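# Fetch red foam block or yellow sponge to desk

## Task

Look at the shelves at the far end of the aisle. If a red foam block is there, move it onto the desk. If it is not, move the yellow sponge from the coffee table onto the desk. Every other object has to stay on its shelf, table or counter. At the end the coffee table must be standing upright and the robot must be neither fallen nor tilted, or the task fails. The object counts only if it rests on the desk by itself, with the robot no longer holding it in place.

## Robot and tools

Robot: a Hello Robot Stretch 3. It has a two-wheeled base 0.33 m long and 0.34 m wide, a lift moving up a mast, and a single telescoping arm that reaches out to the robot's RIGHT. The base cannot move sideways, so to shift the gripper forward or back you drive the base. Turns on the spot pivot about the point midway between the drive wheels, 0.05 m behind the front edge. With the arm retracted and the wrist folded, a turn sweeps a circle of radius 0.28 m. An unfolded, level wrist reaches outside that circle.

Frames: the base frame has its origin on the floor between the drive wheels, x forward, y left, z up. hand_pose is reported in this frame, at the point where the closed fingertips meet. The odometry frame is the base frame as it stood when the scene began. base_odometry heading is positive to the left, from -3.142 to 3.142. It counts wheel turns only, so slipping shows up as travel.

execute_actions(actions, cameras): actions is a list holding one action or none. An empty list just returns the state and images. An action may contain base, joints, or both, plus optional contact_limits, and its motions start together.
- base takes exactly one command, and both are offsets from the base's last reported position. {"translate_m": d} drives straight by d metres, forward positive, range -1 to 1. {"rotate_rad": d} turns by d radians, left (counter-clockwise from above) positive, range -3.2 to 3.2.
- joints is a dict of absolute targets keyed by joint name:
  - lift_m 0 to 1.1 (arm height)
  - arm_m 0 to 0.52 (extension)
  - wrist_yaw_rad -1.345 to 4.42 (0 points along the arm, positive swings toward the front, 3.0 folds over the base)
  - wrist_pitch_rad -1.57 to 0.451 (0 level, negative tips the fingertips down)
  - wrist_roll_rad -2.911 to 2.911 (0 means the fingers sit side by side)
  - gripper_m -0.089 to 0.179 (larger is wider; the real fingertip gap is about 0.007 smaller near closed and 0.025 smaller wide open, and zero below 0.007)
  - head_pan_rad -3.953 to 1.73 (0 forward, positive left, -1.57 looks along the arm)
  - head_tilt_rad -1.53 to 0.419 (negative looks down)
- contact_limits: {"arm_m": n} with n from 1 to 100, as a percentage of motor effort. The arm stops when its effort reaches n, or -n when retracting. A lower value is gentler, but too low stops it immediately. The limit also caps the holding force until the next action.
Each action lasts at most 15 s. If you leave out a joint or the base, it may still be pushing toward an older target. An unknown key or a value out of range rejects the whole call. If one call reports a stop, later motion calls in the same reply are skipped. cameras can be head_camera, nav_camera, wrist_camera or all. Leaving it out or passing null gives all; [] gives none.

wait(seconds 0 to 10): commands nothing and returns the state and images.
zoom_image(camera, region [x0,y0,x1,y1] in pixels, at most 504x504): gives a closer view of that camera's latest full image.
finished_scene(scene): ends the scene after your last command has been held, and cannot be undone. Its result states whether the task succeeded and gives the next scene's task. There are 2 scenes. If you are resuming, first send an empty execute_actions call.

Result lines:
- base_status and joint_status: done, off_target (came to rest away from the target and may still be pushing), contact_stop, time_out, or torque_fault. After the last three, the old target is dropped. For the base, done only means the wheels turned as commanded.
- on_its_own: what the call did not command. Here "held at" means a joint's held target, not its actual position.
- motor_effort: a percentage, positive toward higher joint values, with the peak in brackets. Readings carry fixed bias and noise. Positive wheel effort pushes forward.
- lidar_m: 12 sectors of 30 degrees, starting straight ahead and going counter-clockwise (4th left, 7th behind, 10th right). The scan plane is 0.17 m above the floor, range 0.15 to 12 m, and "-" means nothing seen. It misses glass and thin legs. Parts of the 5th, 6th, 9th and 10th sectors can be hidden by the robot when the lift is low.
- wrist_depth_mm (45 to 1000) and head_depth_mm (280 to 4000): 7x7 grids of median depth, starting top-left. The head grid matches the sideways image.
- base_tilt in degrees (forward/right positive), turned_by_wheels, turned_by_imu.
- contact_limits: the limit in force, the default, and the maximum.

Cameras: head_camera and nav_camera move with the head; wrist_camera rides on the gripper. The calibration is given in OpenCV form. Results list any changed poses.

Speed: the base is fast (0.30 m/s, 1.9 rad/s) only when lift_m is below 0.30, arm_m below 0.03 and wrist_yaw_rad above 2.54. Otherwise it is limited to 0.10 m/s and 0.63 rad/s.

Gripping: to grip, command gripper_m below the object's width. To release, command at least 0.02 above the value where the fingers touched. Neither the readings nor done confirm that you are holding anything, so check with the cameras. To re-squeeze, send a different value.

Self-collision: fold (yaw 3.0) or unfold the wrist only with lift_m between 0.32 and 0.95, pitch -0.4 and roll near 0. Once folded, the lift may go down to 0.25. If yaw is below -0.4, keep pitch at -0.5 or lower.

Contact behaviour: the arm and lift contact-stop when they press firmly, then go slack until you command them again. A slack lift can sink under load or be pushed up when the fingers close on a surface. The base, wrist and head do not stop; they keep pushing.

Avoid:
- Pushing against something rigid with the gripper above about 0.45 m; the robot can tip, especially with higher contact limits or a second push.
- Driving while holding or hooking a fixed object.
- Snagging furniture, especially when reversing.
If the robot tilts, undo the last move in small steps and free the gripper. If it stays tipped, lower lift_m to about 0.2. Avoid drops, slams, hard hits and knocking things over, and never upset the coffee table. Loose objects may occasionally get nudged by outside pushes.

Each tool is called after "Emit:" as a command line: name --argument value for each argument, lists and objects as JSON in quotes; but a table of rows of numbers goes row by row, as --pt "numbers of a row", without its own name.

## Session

Emit:
execute_actions --actions '[{"joints":{"head_tilt_rad":-0.3}}]'

Scene clock: 0.73 s.
base_odometry: x=+0.000 y=+0.000 heading=+0.000 (m, m, rad; odometry frame)
turned_by_wheels: +0.000 (rad since the last result)
turned_by_imu: +0.000 (rad since the last result)
base_tilt: forward=+0.7 right=+0.8 (deg)
lidar_m: 1.50 1.65 1.25 1.24 1.60 2.26 2.24 1.52 1.35 1.65 1.35 1.52
head_depth_mm: 1233 1311 1391 1492 1593 1693 1460 / 1252 1321 1413 1506 1627 1713 1473 / 1274 1351 1431 1527 1649 1743 1470 / 1292 1379 1476 1570 1687 1787 1478 / 1317 1408 1498 1602 1734 1815 1481 / 1342 1426 1521 1635 1759 1846 1494 / 1363 1445 1545 1663 1792 1884 1488
base_status: not commanded
joint_positions: lift_m=+0.303 arm_m=+0.002 wrist_yaw_rad=+2.807 wrist_pitch_rad=-0.439 wrist_roll_rad=-0.018 gripper_m=+0.037 head_pan_rad=+0.016 head_tilt_rad=-0.296
joint_status: all done
motor_effort: left_wheel=+1(0) right_wheel=-1(1) lift_m=+24(24) arm_m=+0(0) wrist_yaw_rad=+2(1) wrist_pitch_rad=+4(4) wrist_roll_rad=+0(0) gripper_m=+0(0) head_pan_rad=+0(1) head_tilt_rad=-2(15) (%)
hand_pose: x=+0.0515 y=+0.0628 z=+0.3113 quat_wxyz=(+0.267, +0.700, +0.040, +0.661) (m; base frame)
wrist_depth_mm: - - - - - - - / - - - - - - - / - 977 939 984 977 971 960 / 734 751 772 762 779 761 761 / 601 - 632 623 641 608 598 / 514 - - 525 - 518 518 / 461 - - 451 449 453 446
pictures: head_camera (sideways: a quarter turn clockwise sets it upright), nav_camera (sideways: a quarter turn counterclockwise sets it upright), wrist_camera
camera_calibration (this result's frames):
head_camera: T_world_to_cam=[[-0.313633, 0.00777702, -0.949512, 1.26097], [-0.039631, 0.998988, 0.0212728, -0.0205445], [0.948717, 0.044302, -0.313008, 0.359905], [0, 0, 0, 1]] pos_world=[0.0532189, -0.00522733, 1.31039]
nav_camera: T_world_to_cam=[[0.25463, -0.0250824, 0.966713, -1.21628], [-0.0115585, -0.999671, -0.022893, 0.0822198], [0.966969, -0.00534451, -0.254837, 0.289638], [0, 0, 0, 1]] pos_world=[0.030582, 0.0532334, 1.25149]
wrist_camera: T_world_to_cam=[[0.964429, -0.263392, 0.0224117, -0.0364573], [-0.136738, -0.569636, -0.810443, 0.327078], [0.22623, 0.77855, -0.585389, 0.28473], [0, 0, 0, 1]] pos_world=[0.01547, -0.0449633, 0.432573]
Images, in order (width x height): head_camera 896x504, nav_camera 672x504, wrist_camera 644x364.

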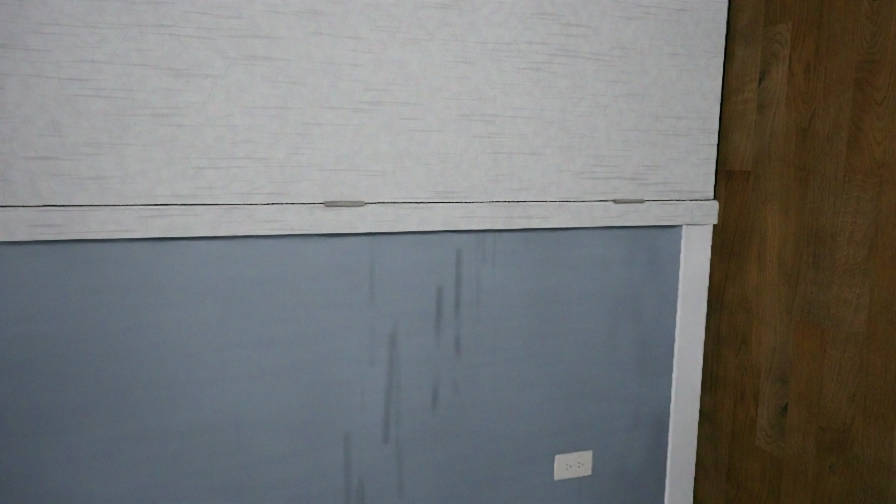

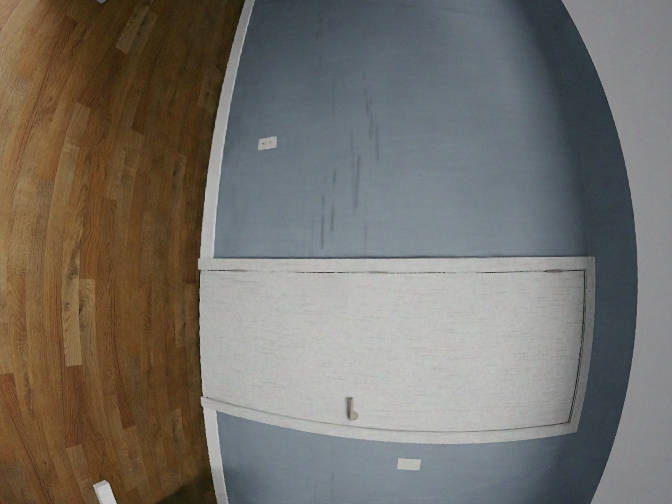

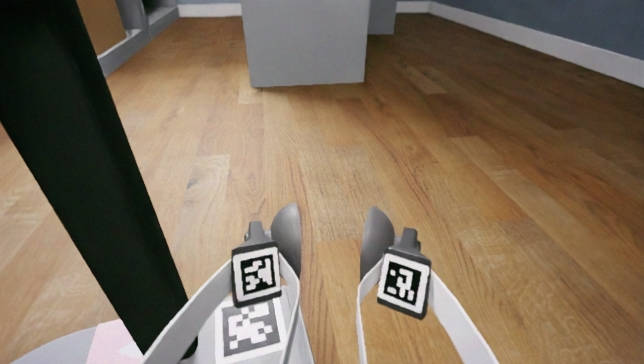

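Emit:
execute_actions --actions '[{"joints":{"head_pan_rad":-3.14,"head_tilt_rad":-0.35}}]' --cameras '["nav_camera","head_camera"]'

Emit:
execute_actions --actions '[{"joints":{"head_pan_rad":-1.57}}]' --cameras '["nav_camera"]'

Emit:
execute_actions --actions '[{"joints":{"head_pan_rad":1.57}}]' --cameras '["nav_camera"]'

Scene clock: 4.97 s.
base_odometry: x=+0.000 y=+0.000 heading=+0.000 (m, m, rad; odometry frame)
turned_by_wheels: +0.000 (rad since the last result)
turned_by_imu: +0.000 (rad since the last result)
base_tilt: forward=+0.7 right=+0.7 (deg)
lidar_m: 1.50 1.64 1.26 1.24 1.60 2.26 2.24 1.52 1.35 1.65 1.35 1.52
head_depth_mm: 1861 1972 2124 2303 2278 1722 1401 / 1874 2003 2153 2336 2274 1732 1402 / 1903 2028 2164 2359 2283 1750 1408 / 1931 2068 2202 2408 2306 1751 1416 / 1941 2097 2240 2446 2314 1763 1420 / 1978 2134 2284 2493 2344 1767 1425 / 2011 2159 2321 2484 2307 1773 1433
base_status: not commanded
joint_positions: lift_m=+0.303 arm_m=+0.002 wrist_yaw_rad=+2.807 wrist_pitch_rad=-0.439 wrist_roll_rad=-0.018 gripper_m=+0.037 head_pan_rad=-3.133 head_tilt_rad=-0.346
joint_status: all done
motor_effort: left_wheel=+0(0) right_wheel=-1(1) lift_m=+24(24) arm_m=+0(0) wrist_yaw_rad=+1(0) wrist_pitch_rad=+4(4) wrist_roll_rad=+0(0) gripper_m=+1(0) head_pan_rad=-3(31) head_tilt_rad=-3(6) (%)
hand_pose: x=+0.0515 y=+0.0628 z=+0.3113 quat_wxyz=(+0.267, +0.700, +0.040, +0.661) (m; base frame)
wrist_depth_mm: - - - - - - - / - - - - - - - / - 970 - 953 - - - / 721 751 779 762 762 753 762 / 598 - 621 603 647 623 630 / 517 - - 517 - 515 524 / 454 - - 448 451 455 452
pictures: head_camera (sideways: a quarter turn clockwise sets it upright), nav_camera (sideways: a quarter turn counterclockwise sets it upright)
camera_calibration (this result's frames):
head_camera: T_world_to_cam=[[0.36041, -0.00950962, -0.932745, 1.23496], [0.0317062, -0.999245, 0.0224388, -0.0224963], [-0.932255, -0.037661, -0.359837, 0.432324], [0, 0, 0, 1]] pos_world=[-0.0413451, 0.00554644, 1.30798]
nav_camera: T_world_to_cam=[[-0.302219, 0.0264026, 0.952873, -1.1948], [0.019504, 0.999578, -0.0215107, 0.0802293], [-0.953039, 0.0120839, -0.302607, 0.363523], [0, 0, 0, 1]] pos_world=[-0.016206, -0.0530422, 1.25023]
Images, in order (width x height): head_camera 896x504, nav_camera 672x504.

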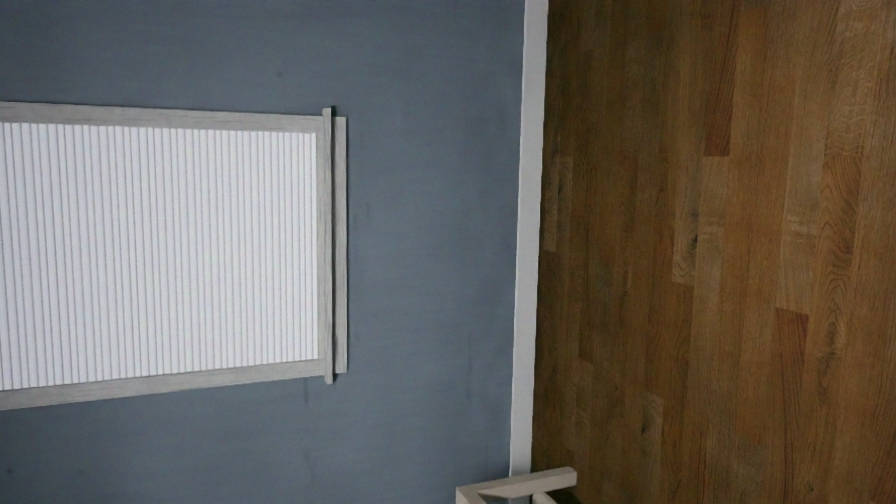

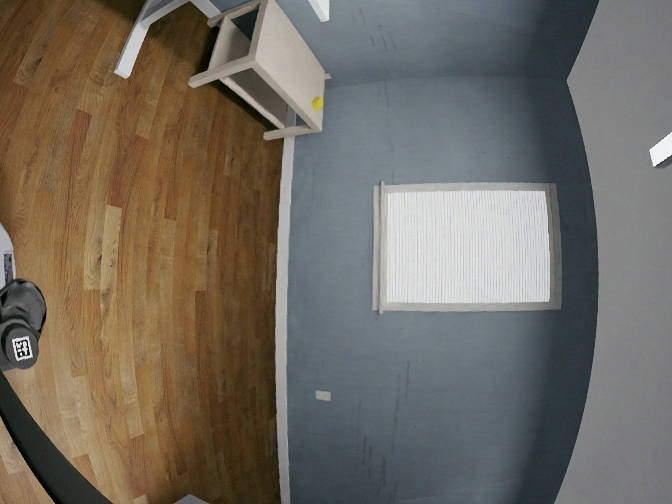

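Scene clock: 6.27 s.
base_odometry: x=+0.000 y=+0.000 heading=+0.000 (m, m, rad; odometry frame)
turned_by_wheels: +0.000 (rad since the last result)
turned_by_imu: +0.000 (rad since the last result)
base_tilt: forward=+0.6 right=+0.7 (deg)
lidar_m: 1.50 1.64 1.26 1.24 1.60 2.27 2.24 1.52 1.35 1.66 1.36 1.52
head_depth_mm: 1373 1451 1518 1028 1824 1732 1405 / 1384 1477 1536 1039 1859 1736 1407 / 1396 1484 1555 1054 1887 1744 1410 / 1407 1506 1568 1063 1906 1755 1419 / 1427 1527 1591 1075 1941 1757 1423 / 1440 1546 1611 1089 1966 1714 1423 / 1463 1568 1632 1099 1905 1677 1426
base_status: not commanded
joint_positions: lift_m=+0.303 arm_m=+0.002 wrist_yaw_rad=+2.807 wrist_pitch_rad=-0.439 wrist_roll_rad=-0.018 gripper_m=+0.037 head_pan_rad=-1.577 head_tilt_rad=-0.346
joint_status: all done
motor_effort: left_wheel=+0(0) right_wheel=-1(1) lift_m=+24(23) arm_m=-1(0) wrist_yaw_rad=+0(0) wrist_pitch_rad=+4(4) wrist_roll_rad=+0(0) gripper_m=+0(0) head_pan_rad=+3(34) head_tilt_rad=-1(2) (%)
hand_pose: x=+0.0515 y=+0.0628 z=+0.3113 quat_wxyz=(+0.267, +0.700, +0.040, +0.661) (m; base frame)
wrist_depth_mm: - - - - - - - / - - - - - - - / - 960 948 971 988 997 983 / 715 746 767 764 778 765 754 / 601 - 618 609 638 612 614 / 519 - - 518 - 519 521 / 457 - - 447 451 448 447
pictures: nav_camera (sideways: a quarter turn counterclockwise sets it upright)
camera_calibration (this result's frames):
nav_camera: T_world_to_cam=[[-0.0310134, -0.301781, 0.952873, -1.19646], [-0.999164, 0.034762, -0.0215107, 0.0864432], [-0.0266322, -0.952743, -0.302607, 0.357872], [0, 0, 0, 1]] pos_world=[0.0587955, -0.0231132, 1.25023]
Images, in order (width x height): nav_camera 672x504.

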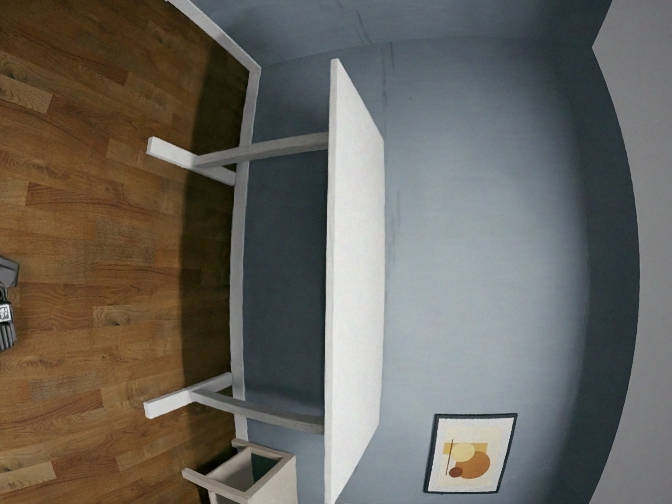

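Scene clock: 8.17 s.
base_odometry: x=+0.000 y=+0.000 heading=+0.000 (m, m, rad; odometry frame)
turned_by_wheels: +0.000 (rad since the last result)
turned_by_imu: +0.000 (rad since the last result)
base_tilt: forward=+0.8 right=+0.7 (deg)
lidar_m: 1.50 1.64 1.26 1.24 1.60 2.27 2.24 1.52 1.35 1.66 1.36 1.52
head_depth_mm: 1014 1084 1162 1254 1356 1484 1394 / 1025 1096 1175 1273 1377 1509 1405 / 1049 1118 1200 1294 1415 1554 1410 / 2664 2863 3074 3226 2307 1759 1418 / 2694 2866 3051 3197 2323 1766 1424 / 2436 2040 2158 2257 2049 1768 1425 / 1530 1878 1609 1931 1549 1641 1438
base_status: not commanded
joint_positions: lift_m=+0.303 arm_m=+0.002 wrist_yaw_rad=+2.807 wrist_pitch_rad=-0.439 wrist_roll_rad=-0.018 gripper_m=+0.037 head_pan_rad=+1.563 head_tilt_rad=-0.346
joint_status: all done
motor_effort: left_wheel=+0(1) right_wheel=-1(1) lift_m=+23(24) arm_m=+0(0) wrist_yaw_rad=+2(1) wrist_pitch_rad=+4(4) wrist_roll_rad=+0(0) gripper_m=-1(0) head_pan_rad=+2(31) head_tilt_rad=-1(1) (%)
hand_pose: x=+0.0515 y=+0.0628 z=+0.3113 quat_wxyz=(+0.267, +0.700, +0.040, +0.661) (m; base frame)
wrist_depth_mm: - - - - - - - / - - - - - - - / - 963 971 982 979 - 988 / 714 760 755 760 750 766 770 / 621 - 616 614 640 632 620 / 520 - - 525 - 516 525 / 459 - - 449 447 454 450
pictures: nav_camera (sideways: a quarter turn counterclockwise sets it upright)
camera_calibration (this result's frames):
nav_camera: T_world_to_cam=[[0.0314938, 0.301731, 0.952873, -1.19684], [0.999107, -0.0363527, -0.0215107, 0.0742537], [0.028149, 0.9527, -0.302607, 0.357538], [0, 0, 0, 1]] pos_world=[-0.0465586, 0.023197, 1.25023]
Images, in order (width x height): nav_camera 672x504.

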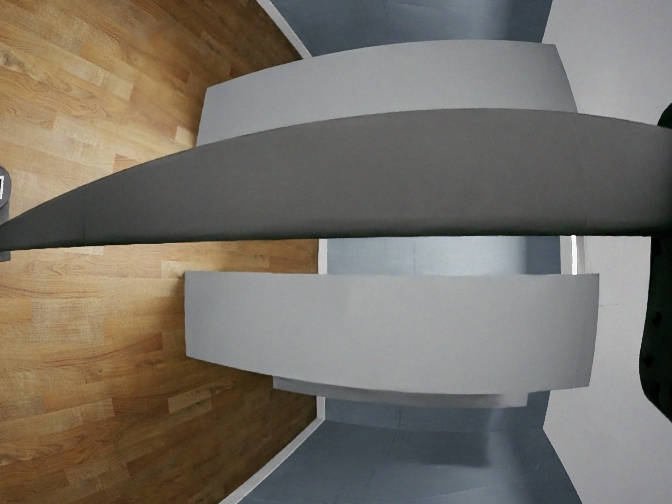

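Emit:
execute_actions --actions '[{"base":{"rotate_rad":1.57},"joints":{"head_pan_rad":0,"head_tilt_rad":-0.25}}]' --cameras '["nav_camera","head_camera"]'

Scene clock: 13.10 s.
base_odometry: x=+0.000 y=+0.000 heading=+1.570 (m, m, rad; odometry frame)
turned_by_wheels: +1.570 (rad since the last result)
turned_by_imu: +1.590 (rad since the last result)
base_tilt: forward=+0.8 right=+0.7 (deg)
lidar_m: 1.24 1.42 2.27 2.24 1.51 1.35 1.65 1.35 1.53 1.50 1.64 1.26
head_depth_mm: 1022 1075 1137 1206 1280 1366 1448 / 1034 1092 1155 1224 1303 1396 1468 / 1065 1121 1189 1264 1349 1448 1479 / 2724 2864 3045 3201 2669 1931 1524 / 2743 2870 3011 3217 2552 1948 1534 / 1927 2006 2092 2212 1949 1827 1546 / 1530 1608 1466 2078 1469 1542 1543
base_status: done
joint_positions: lift_m=+0.303 arm_m=+0.002 wrist_yaw_rad=+2.807 wrist_pitch_rad=-0.439 wrist_roll_rad=-0.018 gripper_m=+0.037 head_pan_rad=+0.007 head_tilt_rad=-0.260
joint_status: all done
motor_effort: left_wheel=-1(4) right_wheel=+2(6) lift_m=+23(23) arm_m=-1(0) wrist_yaw_rad=+1(1) wrist_pitch_rad=+4(4) wrist_roll_rad=+0(0) gripper_m=+0(0) head_pan_rad=-2(30) head_tilt_rad=+3(11) (%)
hand_pose: x=+0.0515 y=+0.0627 z=+0.3113 quat_wxyz=(+0.267, +0.700, +0.040, +0.661) (m; base frame)
wrist_depth_mm: - - - - - - - / - - - - - - - / - 971 983 980 973 - - / 708 740 751 745 773 751 754 / 619 - 624 616 635 623 624 / 518 - - 518 - 525 529 / 468 - - 460 450 451 455
pictures: head_camera (sideways: a quarter turn clockwise sets it upright), nav_camera (sideways: a quarter turn counterclockwise sets it upright)
camera_calibration (this result's frames):
head_camera: T_world_to_cam=[[-0.279592, 0.0106939, -0.960059, 1.27453], [-0.0318518, 0.999284, 0.0204068, -0.0194656], [0.95959, 0.0362852, -0.279051, 0.315645], [0, 0, 0, 1]] pos_world=[0.0528396, -0.00563134, 1.31211]
nav_camera: T_world_to_cam=[[0.219869, -0.0274996, 0.975142, -1.22709], [-0.0192517, -0.99953, -0.0238466, 0.0835092], [0.975339, -0.01353, -0.220295, 0.244629], [0, 0, 0, 1]] pos_world=[0.0328105, 0.0530354, 1.25247]
Images, in order (width x height): head_camera 896x504, nav_camera 672x504.

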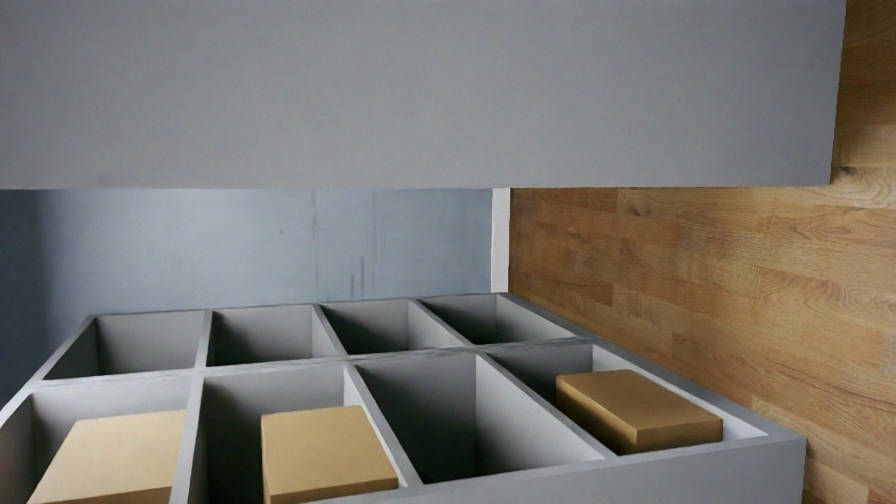

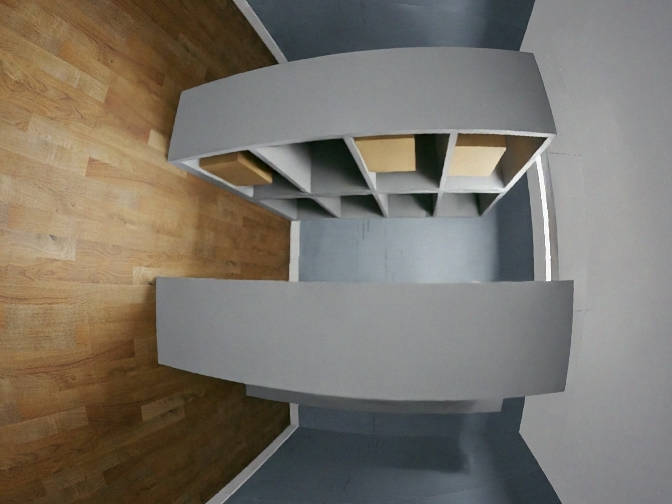

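Emit:
execute_actions --actions '[{"base":{"rotate_rad":0.45}}]' --cameras '[]'

Emit:
execute_actions --actions '[{"base":{"translate_m":0.63}}]' --cameras '[]'

Emit:
execute_actions --actions '[{"base":{"rotate_rad":-0.46}}]' --cameras '["head_camera"]'

Scene clock: 18.27 s.
base_odometry: x=+0.000 y=+0.000 heading=+2.020 (m, m, rad; odometry frame)
turned_by_wheels: +0.450 (rad since the last result)
turned_by_imu: +0.455 (rad since the last result)
base_tilt: forward=+0.7 right=+0.7 (deg)
lidar_m: 1.41 2.30 2.24 1.52 1.70 1.65 1.36 1.55 1.50 1.60 1.27 1.24
head_depth_mm: 1899 2010 2825 2943 2493 1902 1507 / 1583 1907 1734 2225 2032 1920 1514 / 1230 1301 1387 1464 1567 1691 1516 / 1262 1335 1415 1516 1626 1736 1528 / 1350 1439 1534 1643 1789 1859 1541 / 2697 2843 2965 3069 2707 1962 1540 / 2485 2562 2644 2750 2712 1974 1552
base_status: done
joint_positions: lift_m=+0.303 arm_m=+0.002 wrist_yaw_rad=+2.807 wrist_pitch_rad=-0.439 wrist_roll_rad=-0.018 gripper_m=+0.037 head_pan_rad=+0.007 head_tilt_rad=-0.260
joint_status: not commanded
motor_effort: left_wheel=-1(4) right_wheel=+1(6) lift_m=+23(23) arm_m=+0(0) wrist_yaw_rad=+0(1) wrist_pitch_rad=+4(4) wrist_roll_rad=+0(0) gripper_m=-2(0) head_pan_rad=-2(2) head_tilt_rad=+3(3) (%)
hand_pose: x=+0.0515 y=+0.0627 z=+0.3113 quat_wxyz=(+0.267, +0.700, +0.040, +0.661) (m; base frame)
wrist_depth_mm: - - - - - - - / - - - - - - - / - 991 991 987 980 - 995 / 723 756 740 760 757 777 758 / 603 - 618 618 617 626 623 / 517 - - 529 - 530 518 / 457 - - 447 450 448 452
pictures: none
No camera images: the call's "cameras" was empty. Leave "cameras" out to get every camera's image.

Scene clock: 25.83 s.
base_odometry: x=-0.273 y=+0.568 heading=+2.020 (m, m, rad; odometry frame)
turned_by_wheels: +0.000 (rad since the last result)
turned_by_imu: -0.001 (rad since the last result)
base_tilt: forward=+0.7 right=+0.7 (deg)
lidar_m: 0.78 1.05 1.90 1.99 2.24 1.77 1.98 1.88 1.86 0.97 0.77 1.17
head_depth_mm: 935 1415 1117 1549 1609 1703 1464 / 780 1301 864 895 1474 1184 1228 / 660 695 735 782 836 892 962 / 701 742 788 841 903 972 1051 / 749 795 848 910 983 1068 1167 / 802 855 921 993 1091 1820 1496 / 2036 2132 2251 2333 2375 1971 1542
base_status: done
joint_positions: lift_m=+0.303 arm_m=+0.002 wrist_yaw_rad=+2.807 wrist_pitch_rad=-0.439 wrist_roll_rad=-0.018 gripper_m=+0.037 head_pan_rad=+0.007 head_tilt_rad=-0.260
joint_status: not commanded
motor_effort: left_wheel=-1(4) right_wheel=+1(6) lift_m=+24(24) arm_m=+0(1) wrist_yaw_rad=+1(0) wrist_pitch_rad=+4(4) wrist_roll_rad=+0(0) gripper_m=+0(1) head_pan_rad=-2(3) head_tilt_rad=+4(4) (%)
hand_pose: x=+0.0515 y=+0.0627 z=+0.3113 quat_wxyz=(+0.267, +0.700, +0.040, +0.661) (m; base frame)
wrist_depth_mm: - - - - - - - / - - - - - - - / - 978 981 973 961 994 985 / 716 736 760 754 740 763 751 / 623 - 625 620 627 600 628 / 504 - - 521 - 522 525 / 456 - - 450 453 451 450
pictures: none
No camera images: the call's "cameras" was empty. Leave "cameras" out to get every camera's image.

Scene clock: 27.53 s.
base_odometry: x=-0.273 y=+0.568 heading=+1.560 (m, m, rad; odometry frame)
turned_by_wheels: -0.460 (rad since the last result)
turned_by_imu: -0.465 (rad since the last result)
base_tilt: forward=+0.7 right=+0.7 (deg)
lidar_m: 0.98 0.78 1.93 1.90 2.03 1.77 1.76 1.99 1.87 1.86 0.92 0.77
head_depth_mm: 2143 2253 1497 1551 1530 1528 1426 / 2189 2297 2463 2587 2619 1915 1519 / 2236 2325 2468 2636 2668 1932 1518 / 2219 2338 2467 2576 2522 1928 1525 / 1406 1488 1549 1663 1693 1498 1407 / 994 1468 1001 1002 1600 1118 971 / 818 845 718 747 788 839 902
base_status: done
joint_positions: lift_m=+0.303 arm_m=+0.002 wrist_yaw_rad=+2.807 wrist_pitch_rad=-0.439 wrist_roll_rad=-0.018 gripper_m=+0.037 head_pan_rad=+0.007 head_tilt_rad=-0.260
joint_status: not commanded
motor_effort: left_wheel=+1(6) right_wheel=-3(7) lift_m=+24(24) arm_m=+0(0) wrist_yaw_rad=+1(1) wrist_pitch_rad=+4(4) wrist_roll_rad=+0(0) gripper_m=+0(0) head_pan_rad=-2(3) head_tilt_rad=+3(4) (%)
hand_pose: x=+0.0515 y=+0.0627 z=+0.3113 quat_wxyz=(+0.267, +0.700, +0.040, +0.661) (m; base frame)
wrist_depth_mm: - - - - - - 683 / - - - - - - 698 / - - 954 - 988 915 694 / 708 753 750 753 761 785 703 / 605 - 626 619 638 612 612 / 510 - - 522 - 515 523 / 463 - - 451 451 454 453
pictures: head_camera (sideways: a quarter turn clockwise sets it upright)
camera_calibration (this result's frames):
head_camera: T_world_to_cam=[[-0.27937, 0.0107229, -0.960124, 1.27462], [-0.0317583, 0.999287, 0.0204011, -0.0194587], [0.959658, 0.0361914, -0.278831, 0.315357], [0, 0, 0, 1]] pos_world=[0.0528367, -0.00563595, 1.31212]
Images, in order (width x height): head_camera 896x504.

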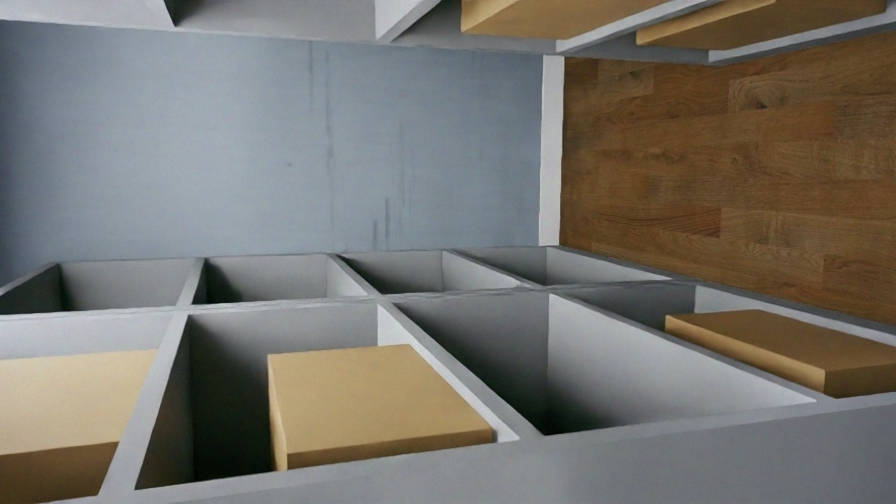

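Emit:
execute_actions --actions '[{"base":{"rotate_rad":-0.14}}]' --cameras '[]'

Emit:
execute_actions --actions '[{"base":{"translate_m":0.8}}]' --cameras '["head_camera"]'

Scene clock: 31.40 s.
base_odometry: x=-0.273 y=+0.568 heading=+1.420 (m, m, rad; odometry frame)
turned_by_wheels: -0.140 (rad since the last result)
turned_by_imu: -0.141 (rad since the last result)
base_tilt: forward=+0.6 right=+0.7 (deg)
lidar_m: 1.12 0.78 0.97 1.90 1.96 1.77 1.77 1.99 1.93 1.86 1.91 0.77
head_depth_mm: 841 1437 1514 1096 1163 1051 904 / 1337 1437 1518 1484 1362 1435 1391 / 2221 2353 2484 2634 2634 1935 1515 / 2240 2362 2479 2640 2665 1933 1527 / 2231 2346 2462 2612 2657 1951 1535 / 2179 2271 1782 1640 1683 1718 1414 / 1324 1429 1131 1106 1617 1175 1109
base_status: done
joint_positions: lift_m=+0.303 arm_m=+0.002 wrist_yaw_rad=+2.807 wrist_pitch_rad=-0.439 wrist_roll_rad=-0.018 gripper_m=+0.037 head_pan_rad=+0.007 head_tilt_rad=-0.260
joint_status: not commanded
motor_effort: left_wheel=+1(5) right_wheel=-3(7) lift_m=+24(23) arm_m=+0(0) wrist_yaw_rad=+0(1) wrist_pitch_rad=+4(4) wrist_roll_rad=+0(0) gripper_m=+0(0) head_pan_rad=-2(1) head_tilt_rad=+3(4) (%)
hand_pose: x=+0.0515 y=+0.0627 z=+0.3113 quat_wxyz=(+0.267, +0.700, +0.040, +0.661) (m; base frame)
wrist_depth_mm: - - - - - 825 599 / - - - - - 815 637 / - 972 969 982 999 885 689 / 712 755 764 746 755 760 699 / 626 - 628 617 654 606 608 / 517 - - 520 - 523 513 / 452 - - 448 446 445 446
pictures: none
No camera images: the call's "cameras" was empty. Leave "cameras" out to get every camera's image.

Scene clock: 40.67 s.
base_odometry: x=-0.153 y=+1.358 heading=+1.420 (m, m, rad; odometry frame)
turned_by_wheels: +0.000 (rad since the last result)
turned_by_imu: -0.002 (rad since the last result)
base_tilt: forward=+0.8 right=+0.7 (deg)
lidar_m: 1.76 0.55 0.39 0.36 0.36 2.54 2.57 2.68 0.27 0.26 0.41 0.39
head_depth_mm: 1515 714 743 791 837 868 858 / 1528 1611 1712 1809 1937 1924 1515 / 1526 1616 1695 1811 1936 1916 1519 / 1521 1608 1693 1799 1922 1937 1525 / 1523 1602 1697 1807 1918 1951 1535 / 1524 1587 1673 1772 1854 1849 1497 / 1473 1533 1643 1482 1616 1219 1066
base_status: done
joint_positions: lift_m=+0.303 arm_m=+0.002 wrist_yaw_rad=+2.807 wrist_pitch_rad=-0.439 wrist_roll_rad=-0.018 gripper_m=+0.037 head_pan_rad=+0.007 head_tilt_rad=-0.260
joint_status: not commanded
motor_effort: left_wheel=+1(6) right_wheel=-3(4) lift_m=+23(23) arm_m=+0(0) wrist_yaw_rad=+0(1) wrist_pitch_rad=+4(4) wrist_roll_rad=+0(0) gripper_m=-1(0) head_pan_rad=-2(3) head_tilt_rad=+3(3) (%)
hand_pose: x=+0.0515 y=+0.0627 z=+0.3113 quat_wxyz=(+0.267, +0.700, +0.040, +0.661) (m; base frame)
wrist_depth_mm: - 362 752 475 480 509 685 / - 380 810 447 490 548 689 / - 409 778 501 548 613 724 / 719 435 623 555 600 673 736 / 599 - 521 583 597 614 607 / 528 - - 520 - 514 508 / 454 - - 450 445 449 449
pictures: head_camera (sideways: a quarter turn clockwise sets it upright)
camera_calibration (this result's frames):
head_camera: T_world_to_cam=[[-0.27932, 0.010725, -0.960138, 1.27464], [-0.0317532, 0.999288, 0.0203998, -0.0194571], [0.959673, 0.0361856, -0.27878, 0.315292], [0, 0, 0, 1]] pos_world=[0.0528361, -0.00563624, 1.31212]
Images, in order (width x height): head_camera 896x504.

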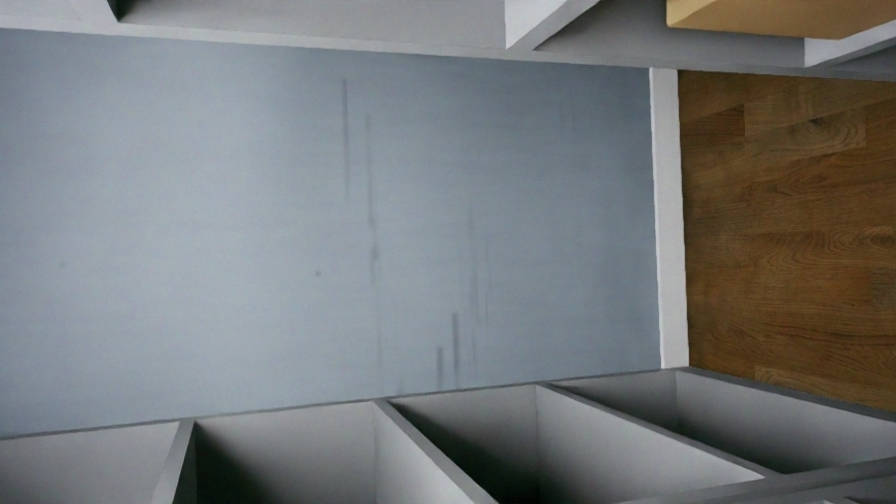

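Emit:
execute_actions --actions '[{"base":{"translate_m":0.6},"joints":{"head_pan_rad":-0.9,"head_tilt_rad":-0.5}}]' --cameras '["nav_camera"]'

Emit:
execute_actions --actions '[{"joints":{"head_pan_rad":0.9}}]' --cameras '["nav_camera"]'

Scene clock: 50.03 s.
base_odometry: x=-0.063 y=+1.952 heading=+1.420 (m, m, rad; odometry frame)
turned_by_wheels: +0.000 (rad since the last result)
turned_by_imu: -0.001 (rad since the last result)
base_tilt: forward=+0.7 right=+0.7 (deg)
lidar_m: 1.17 1.19 0.42 0.40 0.41 0.54 3.56 0.37 0.26 0.25 0.26 0.32
head_depth_mm: 364 417 489 538 442 358 316 / 304 339 384 444 444 359 454 / - 294 317 356 405 367 552 / - - 286 304 340 380 467 / - - 956 320 1256 1469 1283 / 1253 1328 1403 1467 1643 1540 1292 / 1151 1213 1282 1404 1541 1550 1297
base_status: done
joint_positions: lift_m=+0.303 arm_m=+0.002 wrist_yaw_rad=+2.807 wrist_pitch_rad=-0.439 wrist_roll_rad=-0.018 gripper_m=+0.037 head_pan_rad=-0.893 head_tilt_rad=-0.494
joint_status: all done
motor_effort: left_wheel=+2(6) right_wheel=-3(4) lift_m=+23(23) arm_m=+0(0) wrist_yaw_rad=+1(1) wrist_pitch_rad=+4(4) wrist_roll_rad=+0(0) gripper_m=-1(1) head_pan_rad=-2(30) head_tilt_rad=-2(14) (%)
hand_pose: x=+0.0515 y=+0.0627 z=+0.3113 quat_wxyz=(+0.267, +0.700, +0.040, +0.661) (m; base frame)
wrist_depth_mm: - 470 803 519 463 - 975 / - 402 867 564 - - - / - 432 784 611 710 821 841 / 424 473 626 608 644 695 778 / 465 - 551 596 638 614 621 / 488 - - 525 - 520 521 / 459 - - 448 451 455 449
pictures: nav_camera (sideways: a quarter turn counterclockwise sets it upright)
camera_calibration (this result's frames):
nav_camera: T_world_to_cam=[[0.252844, -0.36033, 0.897904, -1.12645], [-0.797928, -0.60251, -0.017097, 0.0794656], [0.547157, -0.71214, -0.439859, 0.532987], [0, 0, 0, 1]] pos_world=[0.056596, 0.0215467, 1.24724]
Images, in order (width x height): nav_camera 672x504.

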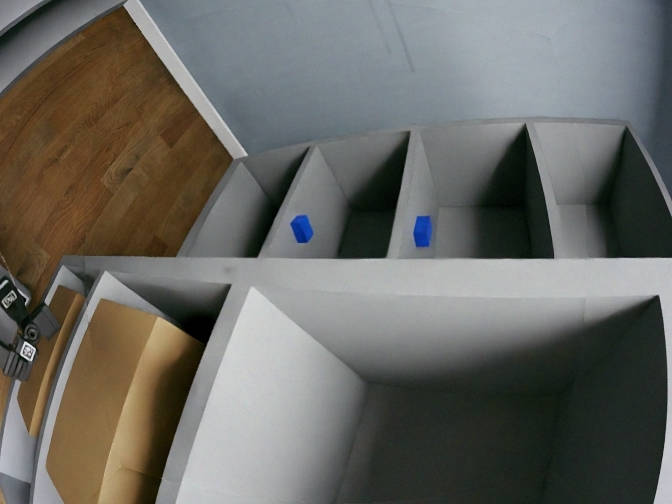

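Scene clock: 51.43 s.
base_odometry: x=-0.063 y=+1.952 heading=+1.420 (m, m, rad; odometry frame)
turned_by_wheels: +0.000 (rad since the last result)
turned_by_imu: +0.000 (rad since the last result)
base_tilt: forward=+0.8 right=+0.7 (deg)
lidar_m: 1.18 1.19 0.42 0.40 0.41 0.54 3.58 0.37 0.27 0.25 0.26 0.32
head_depth_mm: 1082 1145 846 1322 1105 1387 1267 / 1089 1184 853 1280 1107 977 1217 / 993 1088 863 648 1111 896 1175 / 912 998 873 594 1084 876 790 / 372 398 432 480 536 594 694 / 352 377 398 432 474 608 741 / 318 344 395 488 459 846 766
base_status: not commanded
joint_positions: lift_m=+0.303 arm_m=+0.002 wrist_yaw_rad=+2.807 wrist_pitch_rad=-0.439 wrist_roll_rad=-0.018 gripper_m=+0.037 head_pan_rad=+0.893 head_tilt_rad=-0.494
joint_status: all done
motor_effort: left_wheel=+2(1) right_wheel=-3(3) lift_m=+23(23) arm_m=+0(0) wrist_yaw_rad=+0(1) wrist_pitch_rad=+4(4) wrist_roll_rad=+0(0) gripper_m=-1(0) head_pan_rad=+2(31) head_tilt_rad=-2(3) (%)
hand_pose: x=+0.0515 y=+0.0627 z=+0.3113 quat_wxyz=(+0.267, +0.700, +0.040, +0.661) (m; base frame)
wrist_depth_mm: - 481 794 517 460 - 955 / - 398 841 566 964 - - / - 430 806 620 713 813 815 / 424 472 638 590 648 707 747 / 463 - 554 601 622 617 625 / 482 - - 516 - 524 530 / 464 - - 451 446 448 443
pictures: nav_camera (sideways: a quarter turn counterclockwise sets it upright)
camera_calibration (this result's frames):
nav_camera: T_world_to_cam=[[0.298152, 0.323842, 0.897904, -1.12673], [0.758751, -0.651157, -0.017097, 0.0699699], [0.579139, 0.686383, -0.439859, 0.532793], [0, 0, 0, 1]] pos_world=[-0.0257153, 0.0447424, 1.24724]
Images, in order (width x height): nav_camera 672x504.

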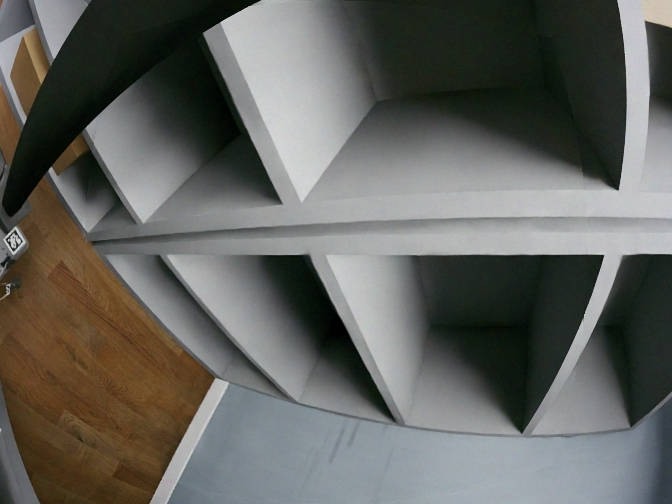

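Emit:
execute_actions --actions '[{"base":{"translate_m":0.45},"joints":{"head_pan_rad":1.4,"head_tilt_rad":-0.5}}]' --cameras '["nav_camera"]'

Emit:
execute_actions --actions '[{"joints":{"head_pan_rad":-1.5}}]' --cameras '["nav_camera"]'

Scene clock: 59.90 s.
base_odometry: x=+0.004 y=+2.397 heading=+1.420 (m, m, rad; odometry frame)
turned_by_wheels: +0.000 (rad since the last result)
turned_by_imu: -0.001 (rad since the last result)
base_tilt: forward=+0.7 right=+0.8 (deg)
lidar_m: 0.73 0.75 0.89 0.74 0.57 0.65 1.12 0.32 0.31 0.69 0.99 0.76
head_depth_mm: 757 833 843 581 1029 888 783 / 741 813 851 585 1006 891 767 / 724 795 841 589 499 896 751 / 710 777 825 594 485 900 753 / 696 759 812 600 486 908 757 / 682 745 793 605 472 909 760 / 669 728 786 609 460 843 730
base_status: done
joint_positions: lift_m=+0.303 arm_m=+0.002 wrist_yaw_rad=+2.807 wrist_pitch_rad=-0.439 wrist_roll_rad=-0.018 gripper_m=+0.037 head_pan_rad=+1.393 head_tilt_rad=-0.494
joint_status: all done
motor_effort: left_wheel=+1(6) right_wheel=-3(4) lift_m=+24(24) arm_m=+0(1) wrist_yaw_rad=+0(0) wrist_pitch_rad=+4(4) wrist_roll_rad=+0(0) gripper_m=-1(0) head_pan_rad=+2(21) head_tilt_rad=-2(1) (%)
hand_pose: x=+0.0515 y=+0.0627 z=+0.3113 quat_wxyz=(+0.267, +0.700, +0.040, +0.661) (m; base frame)
wrist_depth_mm: - 713 792 868 953 754 594 / - 767 878 924 - 775 606 / - 729 800 823 808 759 666 / 420 627 624 627 659 705 656 / 480 - 560 613 644 617 621 / 500 - - 527 - 519 525 / 456 - - 444 442 452 446
pictures: nav_camera (sideways: a quarter turn counterclockwise sets it upright)
camera_calibration (this result's frames):
nav_camera: T_world_to_cam=[[0.106398, 0.427237, 0.897858, -1.12549], [0.978054, -0.207648, -0.0170937, 0.0686278], [0.179135, 0.879972, -0.439954, 0.535356], [0, 0, 0, 1]] pos_world=[-0.043273, 0.0240048, 1.24724]
Images, in order (width x height): nav_camera 672x504.

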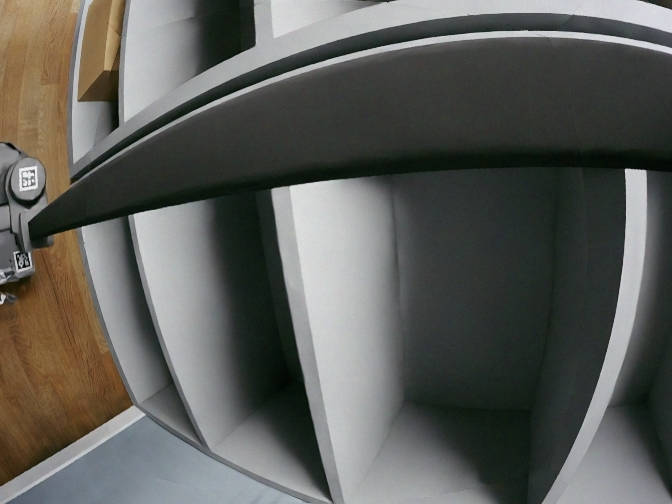

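Scene clock: 61.70 s.
base_odometry: x=+0.004 y=+2.397 heading=+1.420 (m, m, rad; odometry frame)
turned_by_wheels: +0.000 (rad since the last result)
turned_by_imu: +0.000 (rad since the last result)
base_tilt: forward=+0.8 right=+0.7 (deg)
lidar_m: 0.72 0.75 0.89 0.74 0.58 0.65 1.12 0.32 0.31 0.69 1.00 0.76
head_depth_mm: 592 600 656 733 800 852 862 / 904 981 801 889 1018 972 1188 / 930 1016 864 1250 1109 1319 1199 / 934 1019 875 1256 1119 1330 1205 / 936 1026 883 1265 1127 1330 1206 / 939 1031 893 1273 1131 1335 1217 / 943 1030 799 1281 1141 1349 1222
base_status: not commanded
joint_positions: lift_m=+0.303 arm_m=+0.002 wrist_yaw_rad=+2.807 wrist_pitch_rad=-0.439 wrist_roll_rad=-0.018 gripper_m=+0.037 head_pan_rad=-1.493 head_tilt_rad=-0.494
joint_status: all done
motor_effort: left_wheel=+2(1) right_wheel=-3(3) lift_m=+24(24) arm_m=+0(1) wrist_yaw_rad=+1(2) wrist_pitch_rad=+4(4) wrist_roll_rad=+0(0) gripper_m=-1(0) head_pan_rad=-2(32) head_tilt_rad=-2(2) (%)
hand_pose: x=+0.0515 y=+0.0627 z=+0.3113 quat_wxyz=(+0.267, +0.700, +0.040, +0.661) (m; base frame)
wrist_depth_mm: - 729 776 857 931 760 604 / - 769 845 979 - 786 606 / - 767 791 809 808 767 665 / 422 605 620 619 660 693 666 / 485 - 558 619 651 611 619 / 501 - - 519 - 519 515 / 457 - - 445 443 455 453
pictures: nav_camera (sideways: a quarter turn counterclockwise sets it upright)
camera_calibration (this result's frames):
nav_camera: T_world_to_cam=[[0.00527067, -0.440299, 0.897836, -1.12485], [-0.998758, -0.0468091, -0.0170921, 0.0806844], [0.0495526, -0.89663, -0.439999, 0.536205], [0, 0, 0, 1]] pos_world=[0.0599425, -0.010716, 1.24724]
Images, in order (width x height): nav_camera 672x504.

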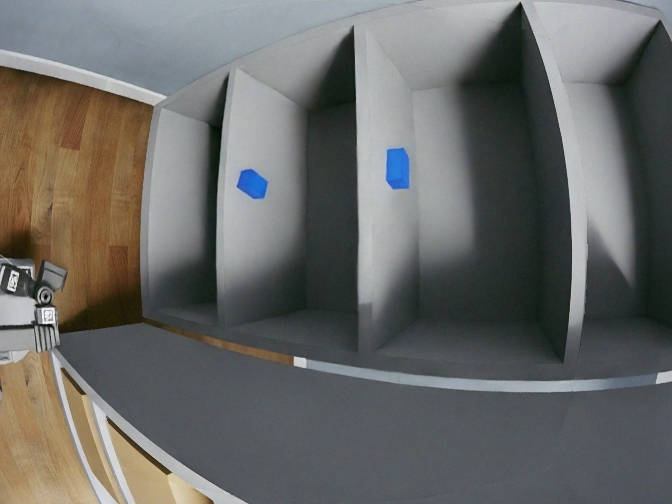

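Emit:
execute_actions --actions '[{"base":{"translate_m":-1.0},"joints":{"head_pan_rad":-3.14,"head_tilt_rad":-0.4,"lift_m":0.28}}]' --cameras '[]'

Emit:
execute_actions --actions '[{"base":{"translate_m":-1.0}}]' --cameras '[]'

Emit:
execute_actions --actions '[{"base":{"translate_m":-0.6}}]' --cameras '["nav_camera","head_camera"]'

Scene clock: 69.97 s.
base_odometry: x=-0.146 y=+1.408 heading=+1.420 (m, m, rad; odometry frame)
turned_by_wheels: +0.000 (rad since the last result)
turned_by_imu: +0.003 (rad since the last result)
base_tilt: forward=+0.7 right=+0.7 (deg)
lidar_m: 1.72 0.55 0.39 0.38 0.37 2.59 2.58 2.67 0.27 0.34 0.36 0.38
head_depth_mm: 2622 2807 2985 2727 2078 1620 1335 / 2584 2829 3009 2886 2085 1630 1340 / 2599 2727 3007 2829 2087 1638 1348 / 2612 2733 3025 2911 2113 1643 1351 / 2585 2712 3046 2959 2131 1659 1358 / 2578 2737 3027 2982 2130 1670 1365 / 2594 2716 2975 2842 2143 1669 1372
base_status: done
joint_positions: lift_m=+0.280 arm_m=+0.002 wrist_yaw_rad=+2.807 wrist_pitch_rad=-0.439 wrist_roll_rad=-0.018 gripper_m=+0.037 head_pan_rad=-3.133 head_tilt_rad=-0.407
joint_status: all done
motor_effort: left_wheel=+2(4) right_wheel=-2(10) lift_m=+18(17) arm_m=+0(0) wrist_yaw_rad=+0(1) wrist_pitch_rad=+4(4) wrist_roll_rad=+0(0) gripper_m=-1(0) head_pan_rad=-2(32) head_tilt_rad=+3(9) (%)
hand_pose: x=+0.0515 y=+0.0627 z=+0.2882 quat_wxyz=(+0.267, +0.700, +0.040, +0.661) (m; base frame)
wrist_depth_mm: - 549 727 418 456 502 641 / - 545 765 436 497 541 669 / - 522 701 488 542 672 694 / 692 531 585 540 594 671 718 / 572 - 502 556 600 574 579 / 490 - - 486 - 487 489 / - - - 422 428 428 428
pictures: none
No camera images: the call's "cameras" was empty. Leave "cameras" out to get every camera's image.

Scene clock: 74.90 s.
base_odometry: x=-0.296 y=+0.419 heading=+1.420 (m, m, rad; odometry frame)
turned_by_wheels: +0.000 (rad since the last result)
turned_by_imu: +0.003 (rad since the last result)
base_tilt: forward=+0.7 right=+0.7 (deg)
lidar_m: 1.27 0.92 1.99 1.89 1.95 1.63 1.61 1.85 1.93 1.85 1.92 0.91
head_depth_mm: 1717 1875 2045 2172 2064 1626 1332 / 1715 1873 1962 2245 2081 1626 1340 / 1732 1871 1574 2164 1954 1640 1344 / 1727 1871 1605 2212 2120 1648 1358 / 1721 1864 1643 2209 2132 1656 1358 / 1717 1867 1663 2206 2141 1663 1365 / 1722 1849 1702 2214 2147 1673 1369
base_status: done
joint_positions: lift_m=+0.280 arm_m=+0.002 wrist_yaw_rad=+2.807 wrist_pitch_rad=-0.440 wrist_roll_rad=-0.018 gripper_m=+0.037 head_pan_rad=-3.133 head_tilt_rad=-0.407
joint_status: not commanded
motor_effort: left_wheel=+1(5) right_wheel=-2(10) lift_m=+17(18) arm_m=+0(0) wrist_yaw_rad=+1(1) wrist_pitch_rad=+4(4) wrist_roll_rad=+0(0) gripper_m=+0(0) head_pan_rad=-2(2) head_tilt_rad=+3(3) (%)
hand_pose: x=+0.0515 y=+0.0627 z=+0.2882 quat_wxyz=(+0.267, +0.700, +0.040, +0.661) (m; base frame)
wrist_depth_mm: - - - - - - 757 / - - - - - - 767 / - 914 903 929 967 932 781 / 682 711 718 713 709 730 715 / 592 - 591 595 599 590 589 / 489 - - 484 - 494 494 / - - - 424 426 430 419
pictures: none
No camera images: the call's "cameras" was empty. Leave "cameras" out to get every camera's image.

Scene clock: 78.47 s.
base_odometry: x=-0.386 y=-0.174 heading=+1.420 (m, m, rad; odometry frame)
turned_by_wheels: +0.000 (rad since the last result)
turned_by_imu: +0.002 (rad since the last result)
base_tilt: forward=+0.7 right=+0.7 (deg)
lidar_m: 1.49 1.50 1.96 1.88 1.93 1.11 1.03 1.44 1.39 1.87 1.94 1.53
head_depth_mm: 1197 1317 1389 820 1738 1615 1331 / 1209 1308 1274 827 1247 1536 1311 / 1212 1306 1292 790 1726 1639 1348 / 1209 1305 1313 798 1725 1646 1349 / 1206 1304 1330 804 1713 1659 1356 / 1209 1298 1348 812 1714 1665 1362 / 1203 1299 1361 820 1707 1673 1367
base_status: done
joint_positions: lift_m=+0.280 arm_m=+0.002 wrist_yaw_rad=+2.807 wrist_pitch_rad=-0.440 wrist_roll_rad=-0.018 gripper_m=+0.037 head_pan_rad=-3.133 head_tilt_rad=-0.407
joint_status: not commanded
motor_effort: left_wheel=+1(6) right_wheel=-1(10) lift_m=+18(18) arm_m=+0(0) wrist_yaw_rad=+1(0) wrist_pitch_rad=+4(4) wrist_roll_rad=+0(0) gripper_m=+0(0) head_pan_rad=-2(1) head_tilt_rad=+2(3) (%)
hand_pose: x=+0.0515 y=+0.0627 z=+0.2881 quat_wxyz=(+0.267, +0.700, +0.040, +0.661) (m; base frame)
wrist_depth_mm: - - - - - - - / - - - - - - - / - 910 901 921 921 928 965 / 683 711 706 715 723 698 727 / 571 - 588 585 593 576 590 / 487 - - 496 - 491 491 / - - - 433 424 424 422
pictures: head_camera (sideways: a quarter turn clockwise sets it upright), nav_camera (sideways: a quarter turn counterclockwise sets it upright)
camera_calibration (this result's frames):
head_camera: T_world_to_cam=[[0.417277, -0.00912969, -0.908733, 1.20328], [0.0299857, -0.999267, 0.0238082, -0.0242668], [-0.908284, -0.0371836, -0.416697, 0.506172], [0, 0, 0, 1]] pos_world=[-0.0416264, 0.00555791, 1.30496]
nav_camera: T_world_to_cam=[[-0.360434, 0.0259941, 0.932422, -1.16775], [0.0210698, 0.999583, -0.0197218, 0.077889], [-0.932547, 0.0125376, -0.360832, 0.439174], [0, 0, 0, 1]] pos_world=[-0.0129877, -0.0530081, 1.24884]
Images, in order (width x height): head_camera 896x504, nav_camera 672x504.

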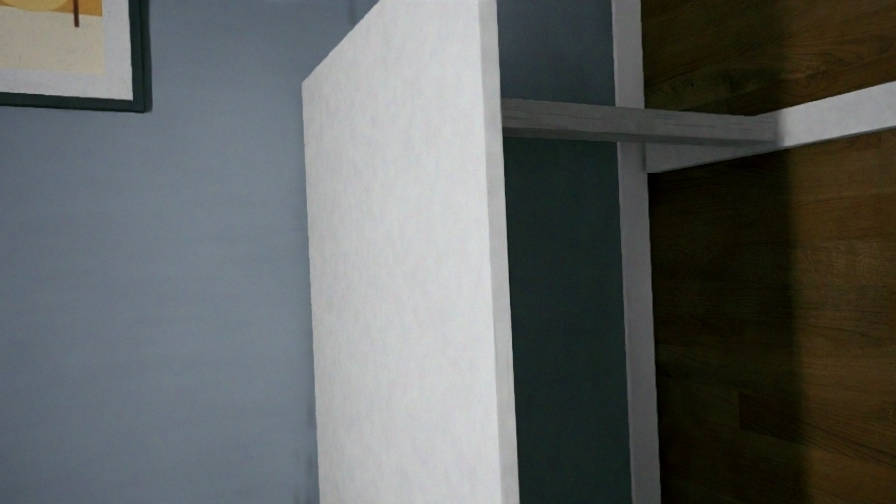

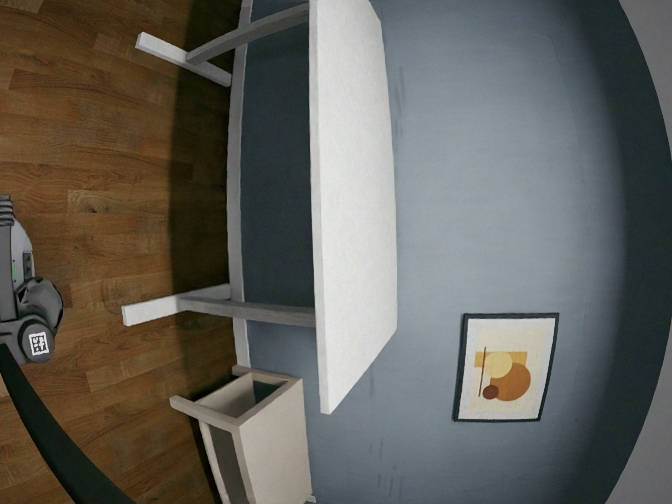

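Emit:
execute_actions --actions '[{"base":{"rotate_rad":-1.57},"joints":{"head_pan_rad":-2.3,"head_tilt_rad":-0.5}}]' --cameras '["nav_camera","head_camera"]'

Scene clock: 84.40 s.
base_odometry: x=-0.386 y=-0.174 heading=-0.150 (m, m, rad; odometry frame)
turned_by_wheels: -1.570 (rad since the last result)
turned_by_imu: -1.581 (rad since the last result)
base_tilt: forward=+0.8 right=+0.6 (deg)
lidar_m: 1.86 1.95 1.52 1.49 1.50 1.96 1.88 1.77 1.11 1.02 1.42 1.40
head_depth_mm: 1790 1925 2082 2147 1859 1498 1264 / 1920 2092 2258 1931 1863 1513 1268 / 1844 2011 2159 1706 1822 1526 1278 / 1682 1827 1992 1644 1647 1528 1279 / 1541 1665 1806 1644 1731 1534 1286 / 1421 1528 1655 1733 1843 1538 1260 / 1311 1412 1488 804 1752 1509 1284
base_status: done
joint_positions: lift_m=+0.280 arm_m=+0.002 wrist_yaw_rad=+2.807 wrist_pitch_rad=-0.440 wrist_roll_rad=-0.018 gripper_m=+0.037 head_pan_rad=-2.307 head_tilt_rad=-0.494
joint_status: all done
motor_effort: left_wheel=+1(10) right_wheel=-2(9) lift_m=+17(17) arm_m=-1(1) wrist_yaw_rad=+1(1) wrist_pitch_rad=+4(4) wrist_roll_rad=+0(0) gripper_m=+0(1) head_pan_rad=+3(25) head_tilt_rad=-2(8) (%)
hand_pose: x=+0.0515 y=+0.0626 z=+0.2881 quat_wxyz=(+0.267, +0.700, +0.040, +0.661) (m; base frame)
wrist_depth_mm: - - - - - - - / - - - - - - - / - 909 916 951 922 955 932 / 672 725 721 714 698 718 730 / 566 - 585 579 603 591 586 / 495 - - 490 - 493 499 / - - - 423 427 424 424
pictures: head_camera (sideways: a quarter turn clockwise sets it upright), nav_camera (sideways: a quarter turn counterclockwise sets it upright)
camera_calibration (this result's frames):
head_camera: T_world_to_cam=[[0.34137, 0.357956, -0.869099, 1.15205], [0.753724, -0.656693, 0.0255805, -0.0309861], [-0.561575, -0.663794, -0.493976, 0.604614], [0, 0, 0, 1]] pos_world=[-0.030384, -0.0313917, 1.3007]
nav_camera: T_world_to_cam=[[-0.316777, -0.306409, 0.897644, -1.12264], [-0.719727, 0.694047, -0.0170785, 0.0789646], [-0.617775, -0.651469, -0.440389, 0.540784], [0, 0, 0, 1]] pos_world=[0.0352902, -0.0464874, 1.24723]
Images, in order (width x height): head_camera 896x504, nav_camera 672x504.

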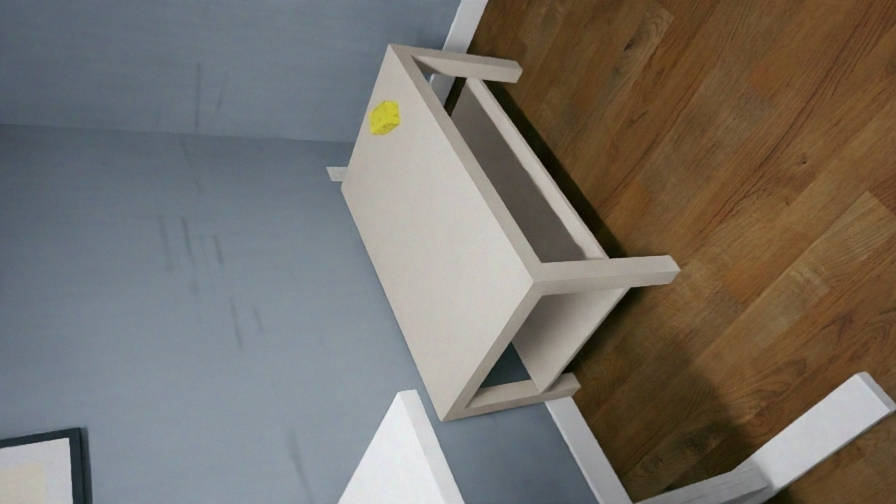

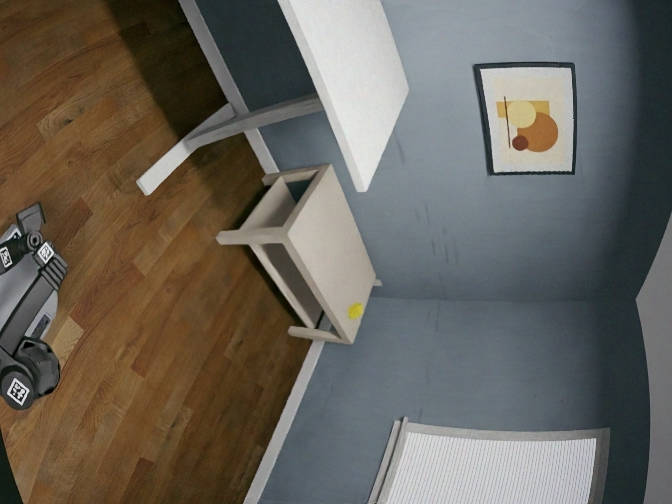

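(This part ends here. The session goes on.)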